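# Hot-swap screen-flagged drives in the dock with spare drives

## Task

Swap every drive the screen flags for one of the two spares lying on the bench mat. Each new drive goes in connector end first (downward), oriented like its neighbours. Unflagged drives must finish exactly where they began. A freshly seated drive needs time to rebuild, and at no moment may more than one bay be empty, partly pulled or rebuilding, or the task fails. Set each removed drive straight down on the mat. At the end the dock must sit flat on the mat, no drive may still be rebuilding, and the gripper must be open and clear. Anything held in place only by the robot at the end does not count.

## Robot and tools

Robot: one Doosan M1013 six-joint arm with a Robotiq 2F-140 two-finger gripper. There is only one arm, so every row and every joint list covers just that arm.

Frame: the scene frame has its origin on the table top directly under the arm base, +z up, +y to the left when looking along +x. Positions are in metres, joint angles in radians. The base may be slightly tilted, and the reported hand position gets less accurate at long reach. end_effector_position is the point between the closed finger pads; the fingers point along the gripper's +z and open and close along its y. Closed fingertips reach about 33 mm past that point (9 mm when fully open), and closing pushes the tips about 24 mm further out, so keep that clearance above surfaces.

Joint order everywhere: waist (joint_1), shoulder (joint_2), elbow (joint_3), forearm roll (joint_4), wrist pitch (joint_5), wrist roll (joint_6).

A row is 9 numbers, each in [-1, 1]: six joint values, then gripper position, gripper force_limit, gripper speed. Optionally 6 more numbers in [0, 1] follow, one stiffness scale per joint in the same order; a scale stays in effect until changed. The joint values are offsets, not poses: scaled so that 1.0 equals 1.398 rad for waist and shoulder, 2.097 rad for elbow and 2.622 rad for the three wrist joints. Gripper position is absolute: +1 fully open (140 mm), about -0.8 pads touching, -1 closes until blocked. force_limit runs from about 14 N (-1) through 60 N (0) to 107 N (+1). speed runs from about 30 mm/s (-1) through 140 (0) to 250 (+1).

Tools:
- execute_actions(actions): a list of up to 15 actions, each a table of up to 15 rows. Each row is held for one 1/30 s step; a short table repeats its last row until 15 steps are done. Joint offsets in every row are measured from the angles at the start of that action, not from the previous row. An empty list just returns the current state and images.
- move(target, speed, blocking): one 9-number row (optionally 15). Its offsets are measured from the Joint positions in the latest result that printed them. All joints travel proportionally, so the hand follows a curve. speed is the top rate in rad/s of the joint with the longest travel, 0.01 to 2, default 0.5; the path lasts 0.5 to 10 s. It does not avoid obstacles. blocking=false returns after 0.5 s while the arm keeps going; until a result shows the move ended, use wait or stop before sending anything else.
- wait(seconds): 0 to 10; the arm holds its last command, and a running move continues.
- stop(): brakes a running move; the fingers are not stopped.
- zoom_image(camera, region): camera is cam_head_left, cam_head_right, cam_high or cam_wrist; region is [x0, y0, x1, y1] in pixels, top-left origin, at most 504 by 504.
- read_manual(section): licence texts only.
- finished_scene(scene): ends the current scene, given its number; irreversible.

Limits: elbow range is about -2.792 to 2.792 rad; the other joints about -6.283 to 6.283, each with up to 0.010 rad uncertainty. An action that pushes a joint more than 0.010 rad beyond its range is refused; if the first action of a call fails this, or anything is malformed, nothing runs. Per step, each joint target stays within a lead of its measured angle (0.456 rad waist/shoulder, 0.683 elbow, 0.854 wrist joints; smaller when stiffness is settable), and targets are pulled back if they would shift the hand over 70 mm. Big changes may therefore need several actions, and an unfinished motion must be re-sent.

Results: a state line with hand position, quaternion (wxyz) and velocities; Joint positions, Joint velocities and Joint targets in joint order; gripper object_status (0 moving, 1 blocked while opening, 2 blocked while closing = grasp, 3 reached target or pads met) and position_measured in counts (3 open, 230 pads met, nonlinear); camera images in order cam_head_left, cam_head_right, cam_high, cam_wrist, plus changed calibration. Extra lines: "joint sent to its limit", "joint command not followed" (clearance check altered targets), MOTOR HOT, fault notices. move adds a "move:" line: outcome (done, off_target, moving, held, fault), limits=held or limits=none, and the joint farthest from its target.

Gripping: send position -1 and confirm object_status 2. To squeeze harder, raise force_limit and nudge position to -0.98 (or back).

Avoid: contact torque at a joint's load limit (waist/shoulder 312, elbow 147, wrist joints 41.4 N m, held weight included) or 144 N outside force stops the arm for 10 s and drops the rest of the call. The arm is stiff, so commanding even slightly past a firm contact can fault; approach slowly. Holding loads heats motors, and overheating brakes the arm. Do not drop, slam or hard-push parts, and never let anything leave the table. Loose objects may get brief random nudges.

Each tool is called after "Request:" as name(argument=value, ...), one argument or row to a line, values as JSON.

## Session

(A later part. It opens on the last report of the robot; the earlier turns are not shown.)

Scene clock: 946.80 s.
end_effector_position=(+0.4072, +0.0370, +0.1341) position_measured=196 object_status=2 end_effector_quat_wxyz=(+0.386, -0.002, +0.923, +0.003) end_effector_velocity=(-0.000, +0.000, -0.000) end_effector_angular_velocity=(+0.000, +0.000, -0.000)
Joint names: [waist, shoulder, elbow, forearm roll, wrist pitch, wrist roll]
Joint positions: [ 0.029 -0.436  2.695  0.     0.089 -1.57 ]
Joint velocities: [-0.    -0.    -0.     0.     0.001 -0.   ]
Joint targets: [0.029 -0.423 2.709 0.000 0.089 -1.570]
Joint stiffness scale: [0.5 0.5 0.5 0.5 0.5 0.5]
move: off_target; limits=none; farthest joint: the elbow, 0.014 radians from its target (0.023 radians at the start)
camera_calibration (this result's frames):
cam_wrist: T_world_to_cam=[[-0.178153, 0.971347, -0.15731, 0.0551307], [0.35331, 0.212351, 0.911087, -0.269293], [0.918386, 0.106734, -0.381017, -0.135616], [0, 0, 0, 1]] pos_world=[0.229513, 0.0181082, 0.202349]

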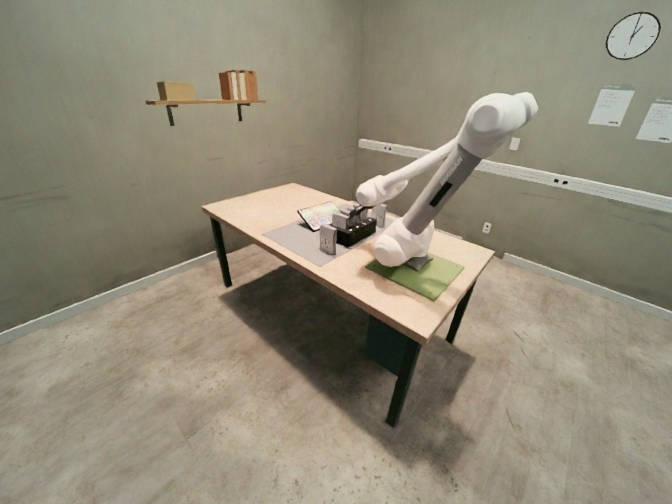

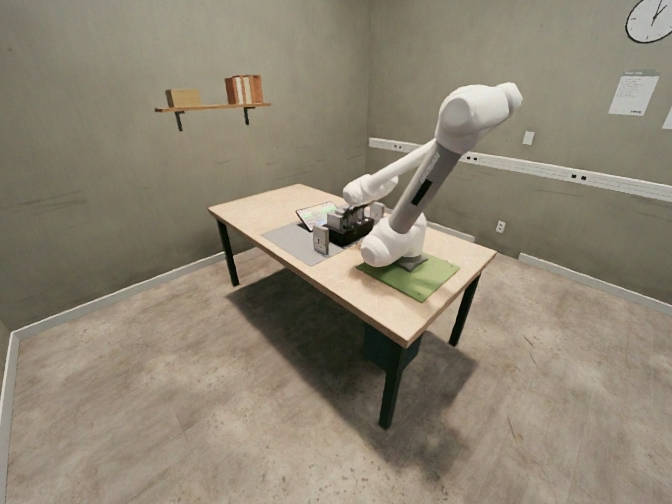

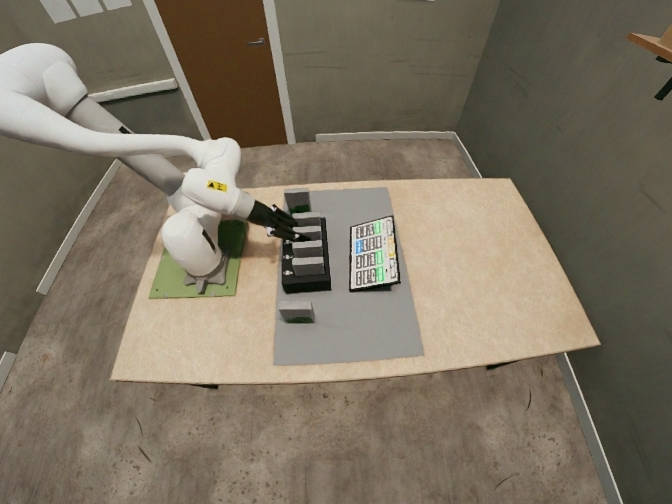

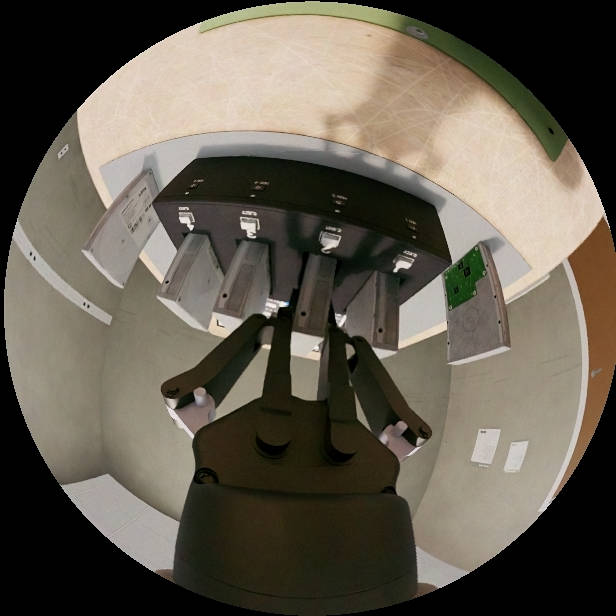

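Rebuilding. Release and retreat.

Request:
move(
  target=[0,0,0,0,0,0,-0.2,1,0.3,0.5,0.5,0.5,0.5,0.5,0.5],
)

Request:
move(
  target=[0,-0.1,-0.0645,0,0.108,0,-0.2,1,0.3,1,1,1,1,1,1],
  speed=0.3,
)

Request:
move(
  target=[0,-0.063,-0.11,0,0.12,0,-0.2,1,0.3],
  speed=0.4,
)

Scene clock: 953.80 s.
end_effector_position=(+0.4076, +0.0370, +0.1347) position_measured=154 object_status=3 end_effector_quat_wxyz=(+0.386, -0.002, +0.922, +0.003) end_effector_velocity=(+0.000, -0.000, +0.001) end_effector_angular_velocity=(+0.000, -0.002, -0.000)
Joint names: [waist, shoulder, elbow, forearm roll, wrist pitch, wrist roll]
Joint positions: [ 0.029 -0.437  2.694  0.     0.089 -1.57 ]
Joint velocities: [-0.    -0.001 -0.    -0.    -0.001  0.   ]
Joint targets: [0.029 -0.436 2.695 0.000 0.089 -1.570]
Joint stiffness scale: [0.5 0.5 0.5 0.5 0.5 0.5]
move: done; limits=none; farthest joint: the shoulder, 0.001 radians from its target (0.000 radians at the start)
camera_calibration (this result's frames):
cam_wrist: T_world_to_cam=[[-0.177994, 0.971349, -0.15748, 0.0552496], [0.352407, 0.212343, 0.911438, -0.269642], [0.918764, 0.106734, -0.380106, -0.136032], [0, 0, 0, 1]] pos_world=[0.229839, 0.0181092, 0.202757]

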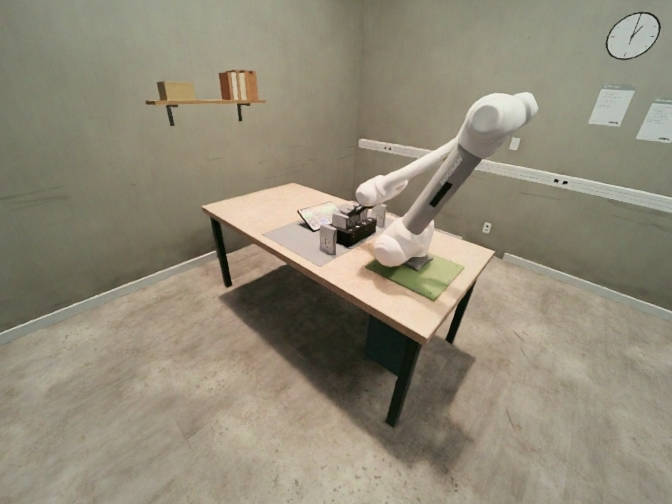

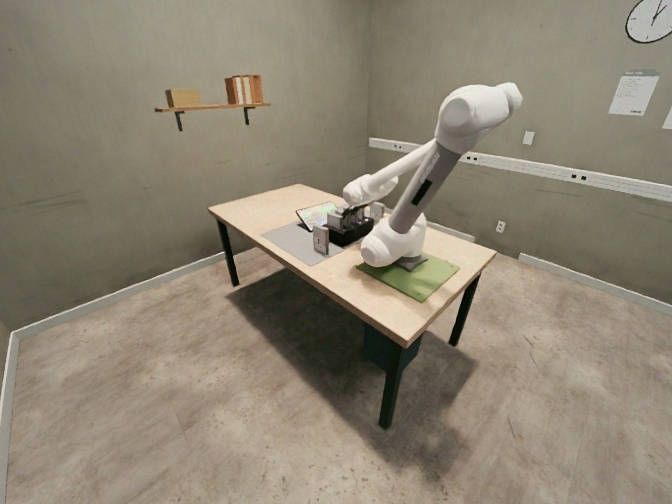

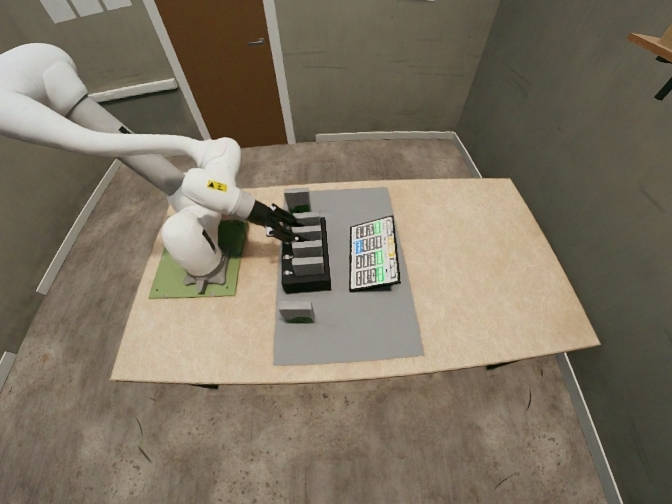

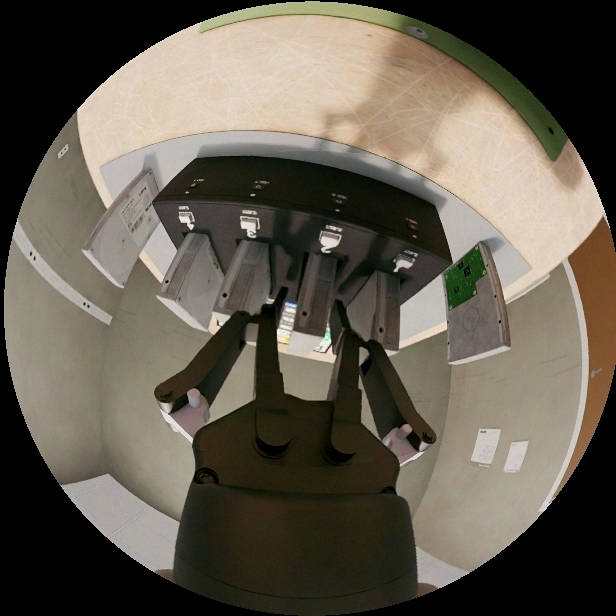

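Scene clock: 955.30 s.
end_effector_position=(+0.4096, +0.0367, +0.2183) position_measured=154 object_status=3 end_effector_quat_wxyz=(+0.381, -0.002, +0.925, +0.003) end_effector_velocity=(-0.000, -0.000, +0.000) end_effector_angular_velocity=(-0.000, +0.001, +0.000)
Joint names: [waist, shoulder, elbow, forearm roll, wrist pitch, wrist roll]
Joint positions: [ 0.029 -0.573  2.562  0.     0.37  -1.57 ]
Joint velocities: [-0.    -0.    -0.001 -0.     0.003  0.   ]
Joint targets: [0.029 -0.577 2.559 0.000 0.372 -1.570]
Joint stiffness scale: [1. 1. 1. 1. 1. 1.]
move: done; limits=none; farthest joint: the shoulder, 0.004 radians from its target (0.140 radians at the start)
camera_calibration (this result's frames):
cam_wrist: T_world_to_cam=[[-0.179957, 0.971329, -0.155357, 0.0693399], [0.363603, 0.212434, 0.907009, -0.350158], [0.914007, 0.106735, -0.391407, -0.101627], [0, 0, 0, 1]] pos_world=[0.232685, 0.0178806, 0.288591]

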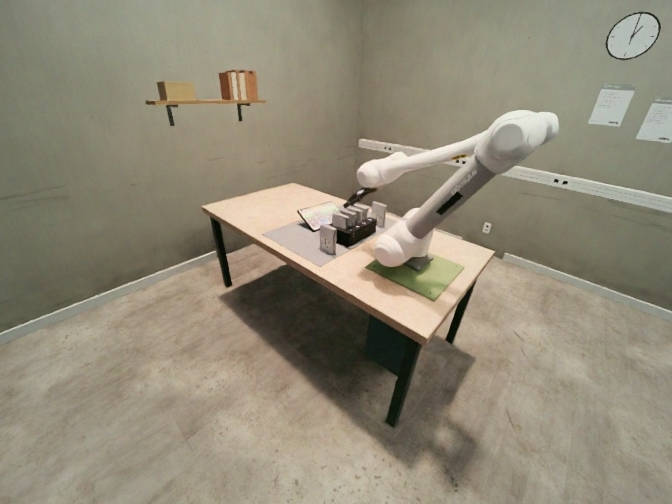

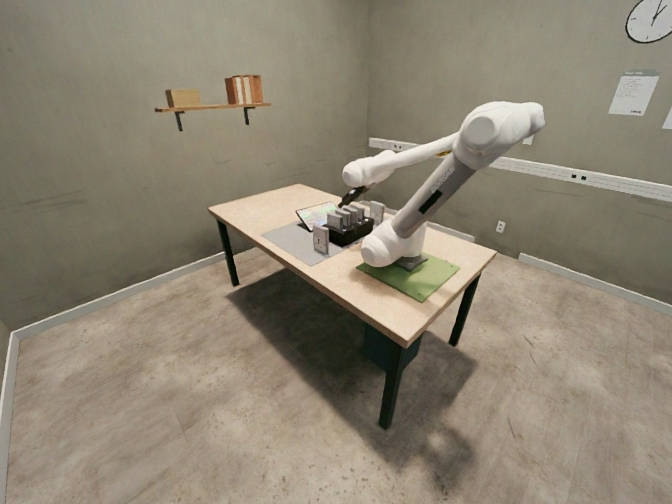

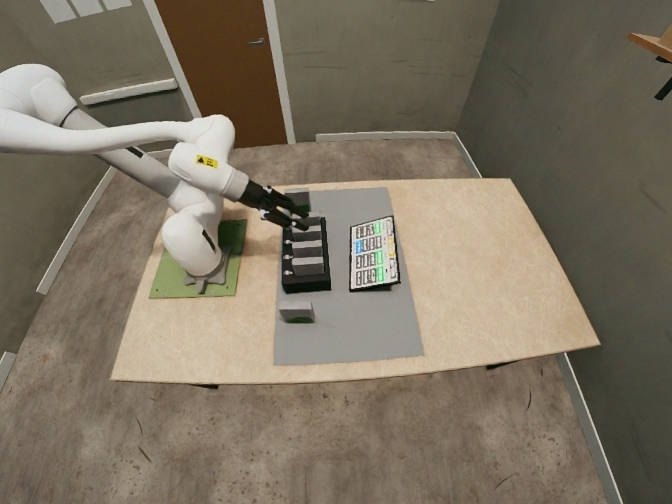

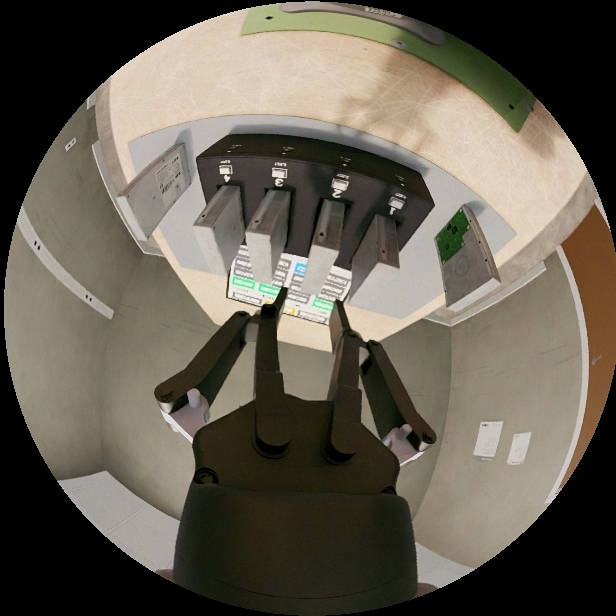

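Scene clock: 956.63 s.
end_effector_position=(+0.4122, +0.0364, +0.3559) position_measured=154 object_status=3 end_effector_quat_wxyz=(+0.381, -0.002, +0.925, +0.003) end_effector_velocity=(-0.000, -0.000, -0.001) end_effector_angular_velocity=(-0.000, +0.003, +0.000)
Joint names: [waist, shoulder, elbow, forearm roll, wrist pitch, wrist roll]
Joint positions: [ 0.029 -0.657  2.334  0.     0.682 -1.57 ]
Joint velocities: [ 0.     0.001 -0.    -0.     0.002 -0.   ]
Joint targets: [0.029 -0.661 2.331 0.000 0.684 -1.570]
Joint stiffness scale: [1. 1. 1. 1. 1. 1.]
move: done; limits=none; farthest joint: the shoulder, 0.004 radians from its target (0.088 radians at the start)
camera_calibration (this result's frames):
cam_wrist: T_world_to_cam=[[-0.179963, 0.971329, -0.155352, 0.0915607], [0.363627, 0.212434, 0.906999, -0.475861], [0.913996, 0.106736, -0.391431, -0.0500977], [0, 0, 0, 1]] pos_world=[0.235302, 0.0175006, 0.42622]

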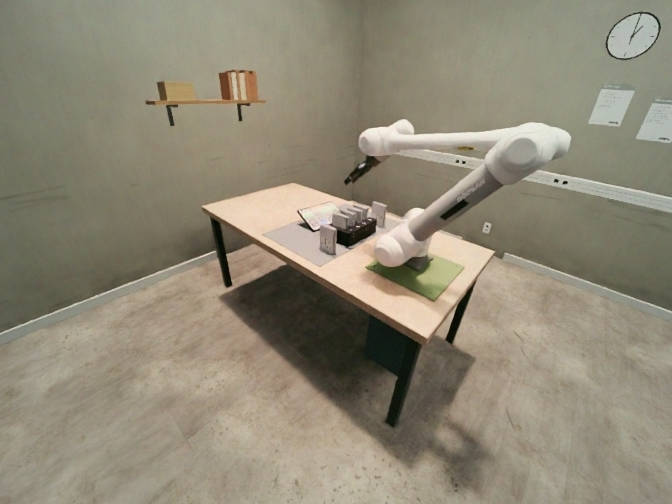

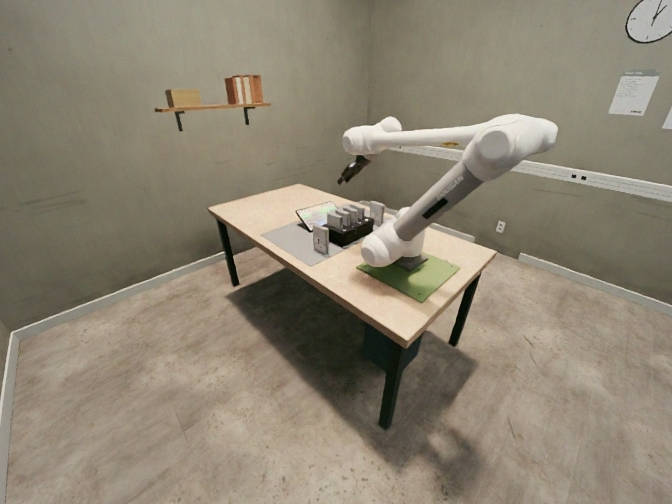

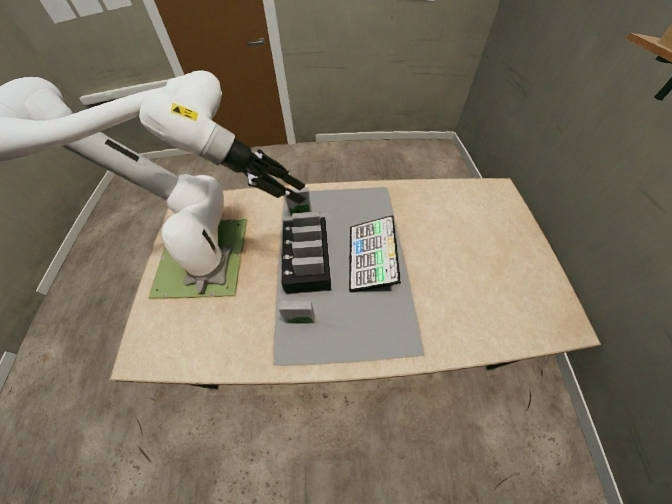

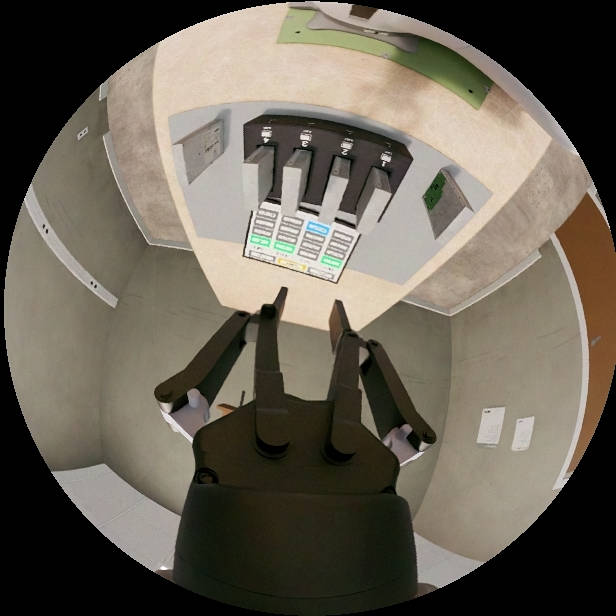

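Request:
wait(
  seconds=10,
)

Request:
wait(
  seconds=10,
)

Request:
wait(
  seconds=10,
)

Scene clock: 971.17 s.
end_effector_position=(+0.4122, +0.0364, +0.3559) position_measured=154 object_status=3 end_effector_quat_wxyz=(+0.381, -0.002, +0.925, +0.003) end_effector_velocity=(-0.000, -0.000, +0.000) end_effector_angular_velocity=(+0.000, -0.000, -0.000)
Joint names: [waist, shoulder, elbow, forearm roll, wrist pitch, wrist roll]
Joint positions: [ 0.029 -0.657  2.334  0.     0.682 -1.57 ]
Joint velocities: [-0.    -0.001 -0.    -0.     0.001  0.   ]
Joint targets: [0.029 -0.661 2.331 0.000 0.684 -1.570]
Joint stiffness scale: [1. 1. 1. 1. 1. 1.]
wait: 10.00 s; at rest from the start
camera_calibration (this result's frames):
cam_wrist: T_world_to_cam=[[-0.179998, 0.971328, -0.155314, 0.0915489], [0.363825, 0.212435, 0.906919, -0.475874], [0.91391, 0.106736, -0.391632, -0.0499533], [0, 0, 0, 1]] pos_world=[0.235267, 0.0175004, 0.426235]

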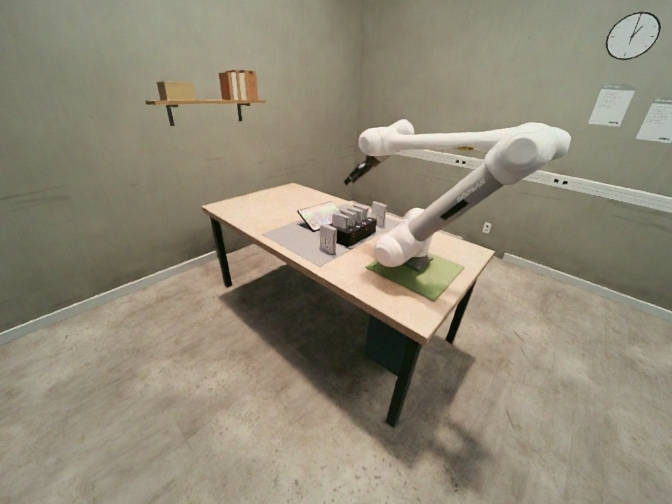

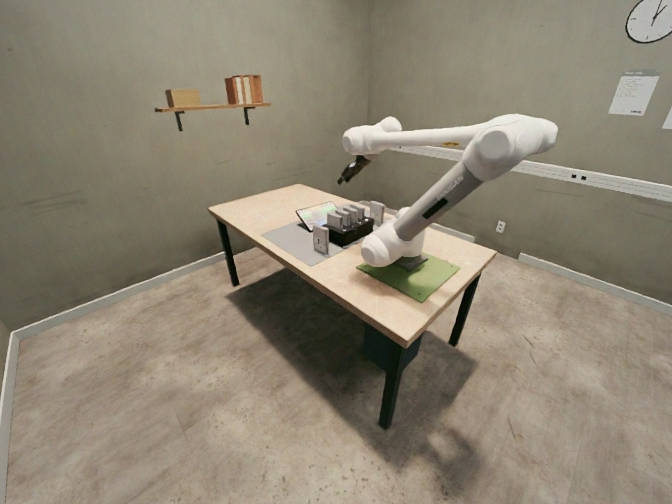

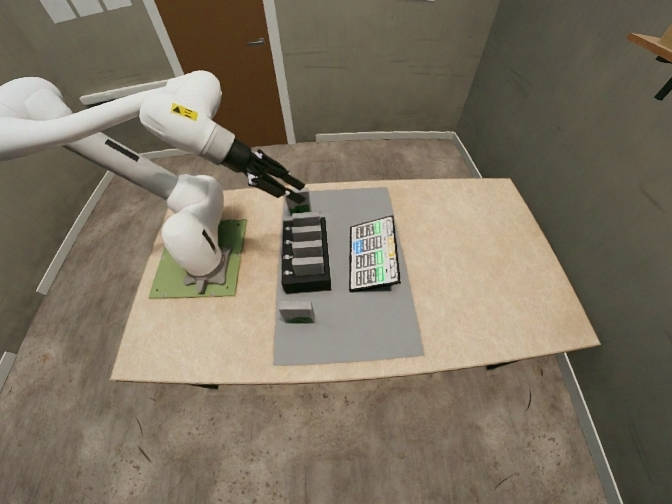

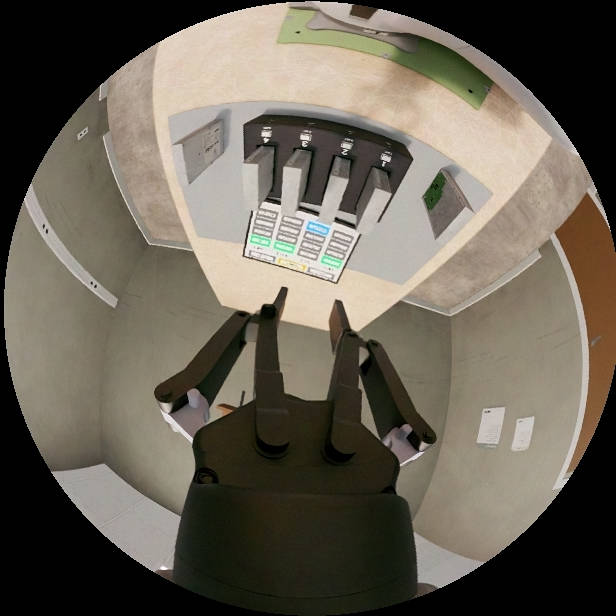

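Scene clock: 981.17 s.
end_effector_position=(+0.4122, +0.0364, +0.3559) position_measured=154 object_status=3 end_effector_quat_wxyz=(+0.381, -0.002, +0.925, +0.003) end_effector_velocity=(+0.001, +0.000, -0.000) end_effector_angular_velocity=(+0.000, +0.000, +0.000)
Joint names: [waist, shoulder, elbow, forearm roll, wrist pitch, wrist roll]
Joint positions: [ 0.029 -0.657  2.334  0.     0.682 -1.57 ]
Joint velocities: [-0.     0.001 -0.     0.    -0.001 -0.   ]
Joint targets: [0.029 -0.661 2.331 0.000 0.684 -1.570]
Joint stiffness scale: [1. 1. 1. 1. 1. 1.]
wait: 10.00 s; at rest by 0.17 s
camera_calibration (this result's frames):
cam_wrist: T_world_to_cam=[[-0.179997, 0.971328, -0.155314, 0.0915492], [0.363824, 0.212436, 0.906919, -0.475875], [0.913911, 0.106736, -0.391631, -0.0499536], [0, 0, 0, 1]] pos_world=[0.235267, 0.0175003, 0.426236]

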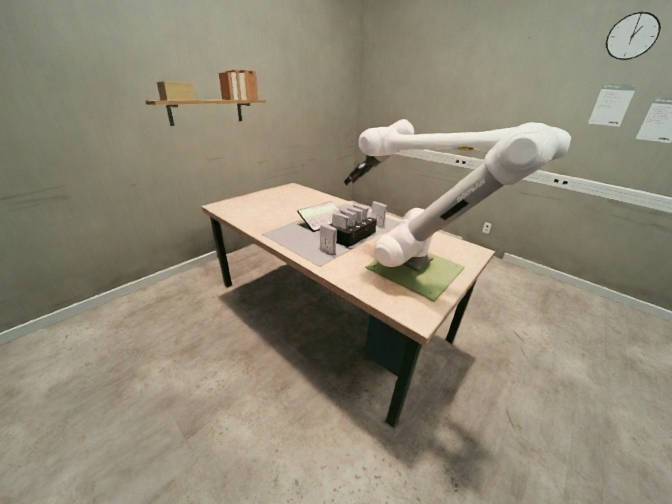

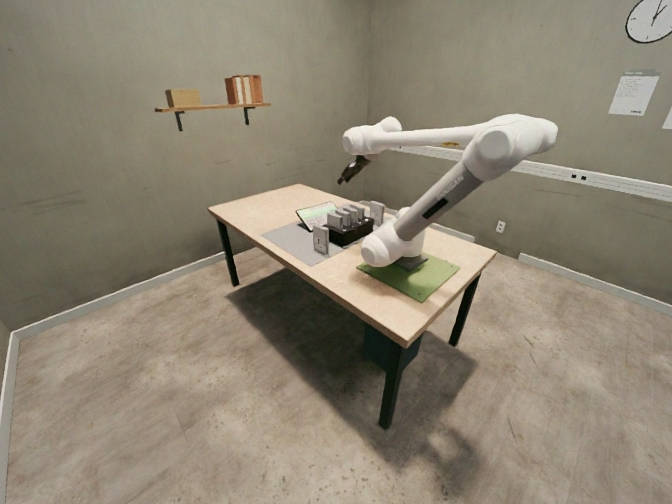

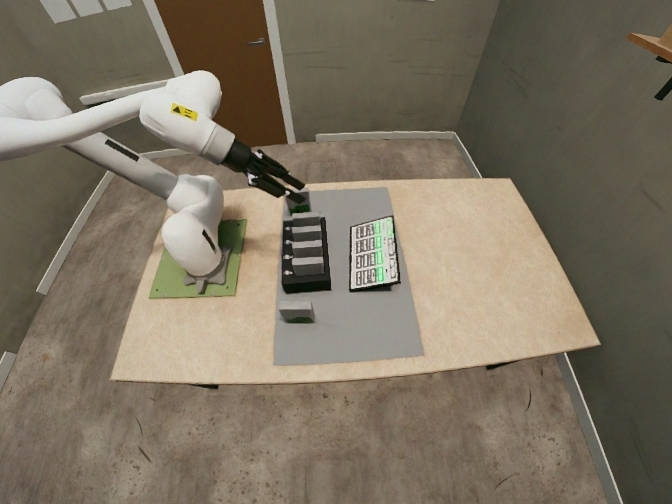

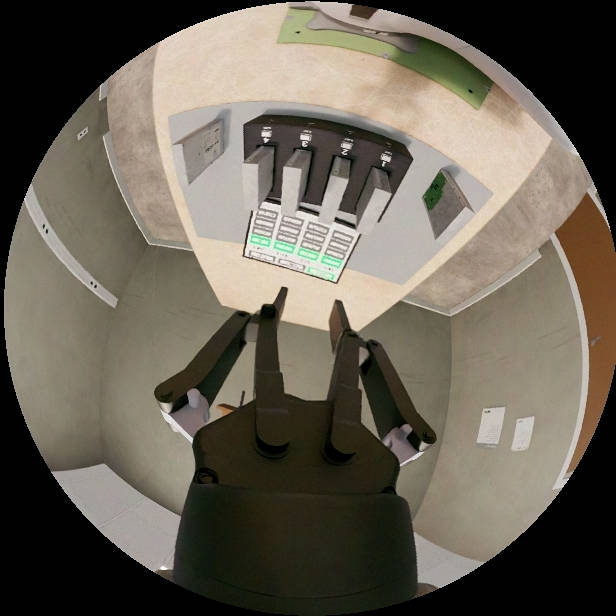

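Scene clock: 991.17 s.
end_effector_position=(+0.4122, +0.0364, +0.3559) position_measured=154 object_status=3 end_effector_quat_wxyz=(+0.381, -0.002, +0.925, +0.003) end_effector_velocity=(-0.000, +0.000, -0.000) end_effector_angular_velocity=(+0.000, +0.001, -0.000)
Joint names: [waist, shoulder, elbow, forearm roll, wrist pitch, wrist roll]
Joint positions: [ 0.029 -0.657  2.334  0.     0.682 -1.57 ]
Joint velocities: [ 0. -0.  0.  0.  0.  0.]
Joint targets: [0.029 -0.661 2.331 0.000 0.684 -1.570]
Joint stiffness scale: [1. 1. 1. 1. 1. 1.]
wait: 10.00 s; at rest by 0.17 s
camera_calibration (this result's frames):
cam_wrist: T_world_to_cam=[[-0.179997, 0.971328, -0.155314, 0.0915492], [0.363824, 0.212435, 0.90692, -0.475876], [0.913911, 0.106736, -0.391631, -0.0499533], [0, 0, 0, 1]] pos_world=[0.235267, 0.0175003, 0.426237]

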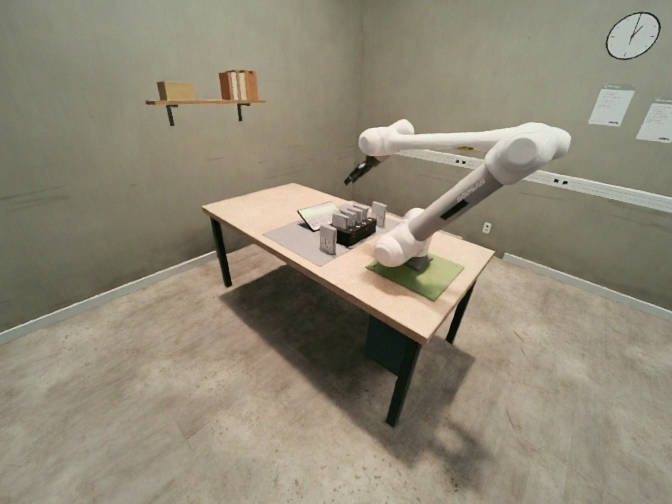

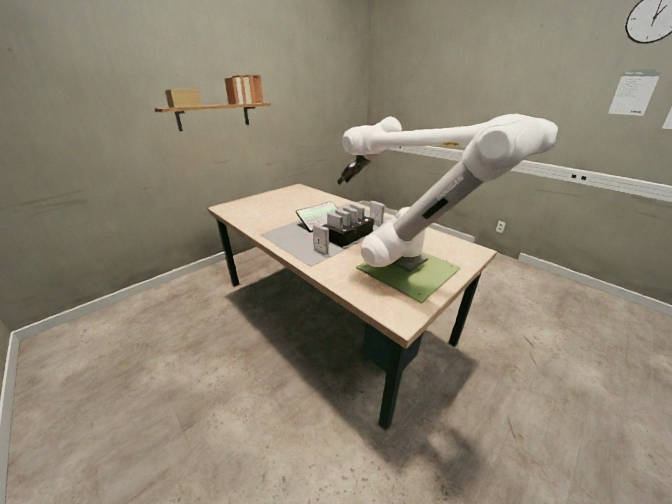

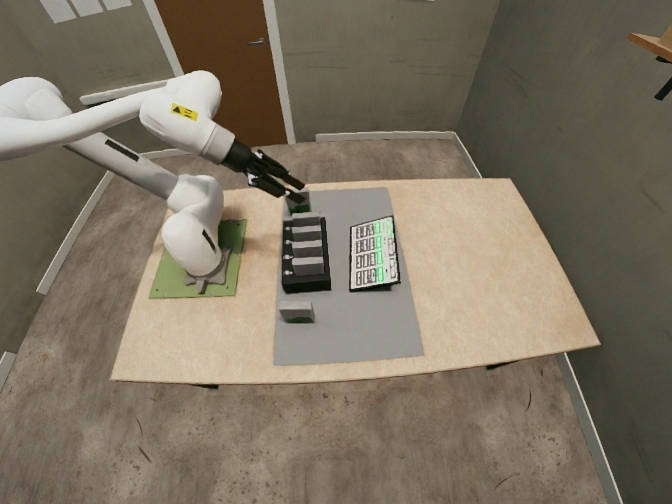

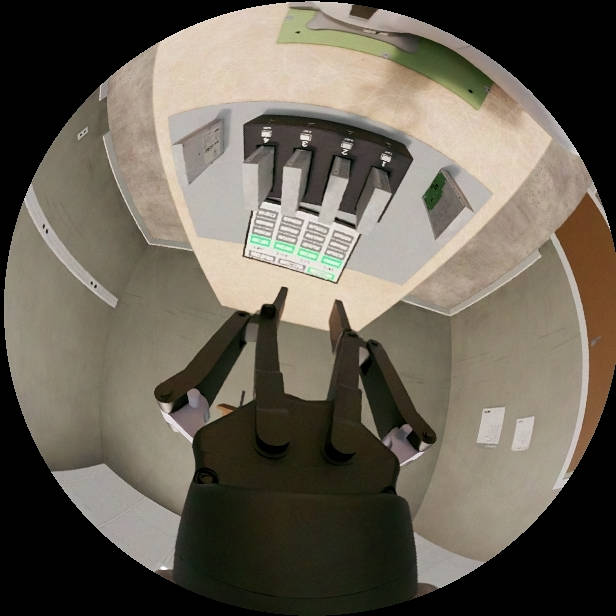

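All green.

Request:
finished_scene(
  scene=1,
)

The scene is finished: the task was done.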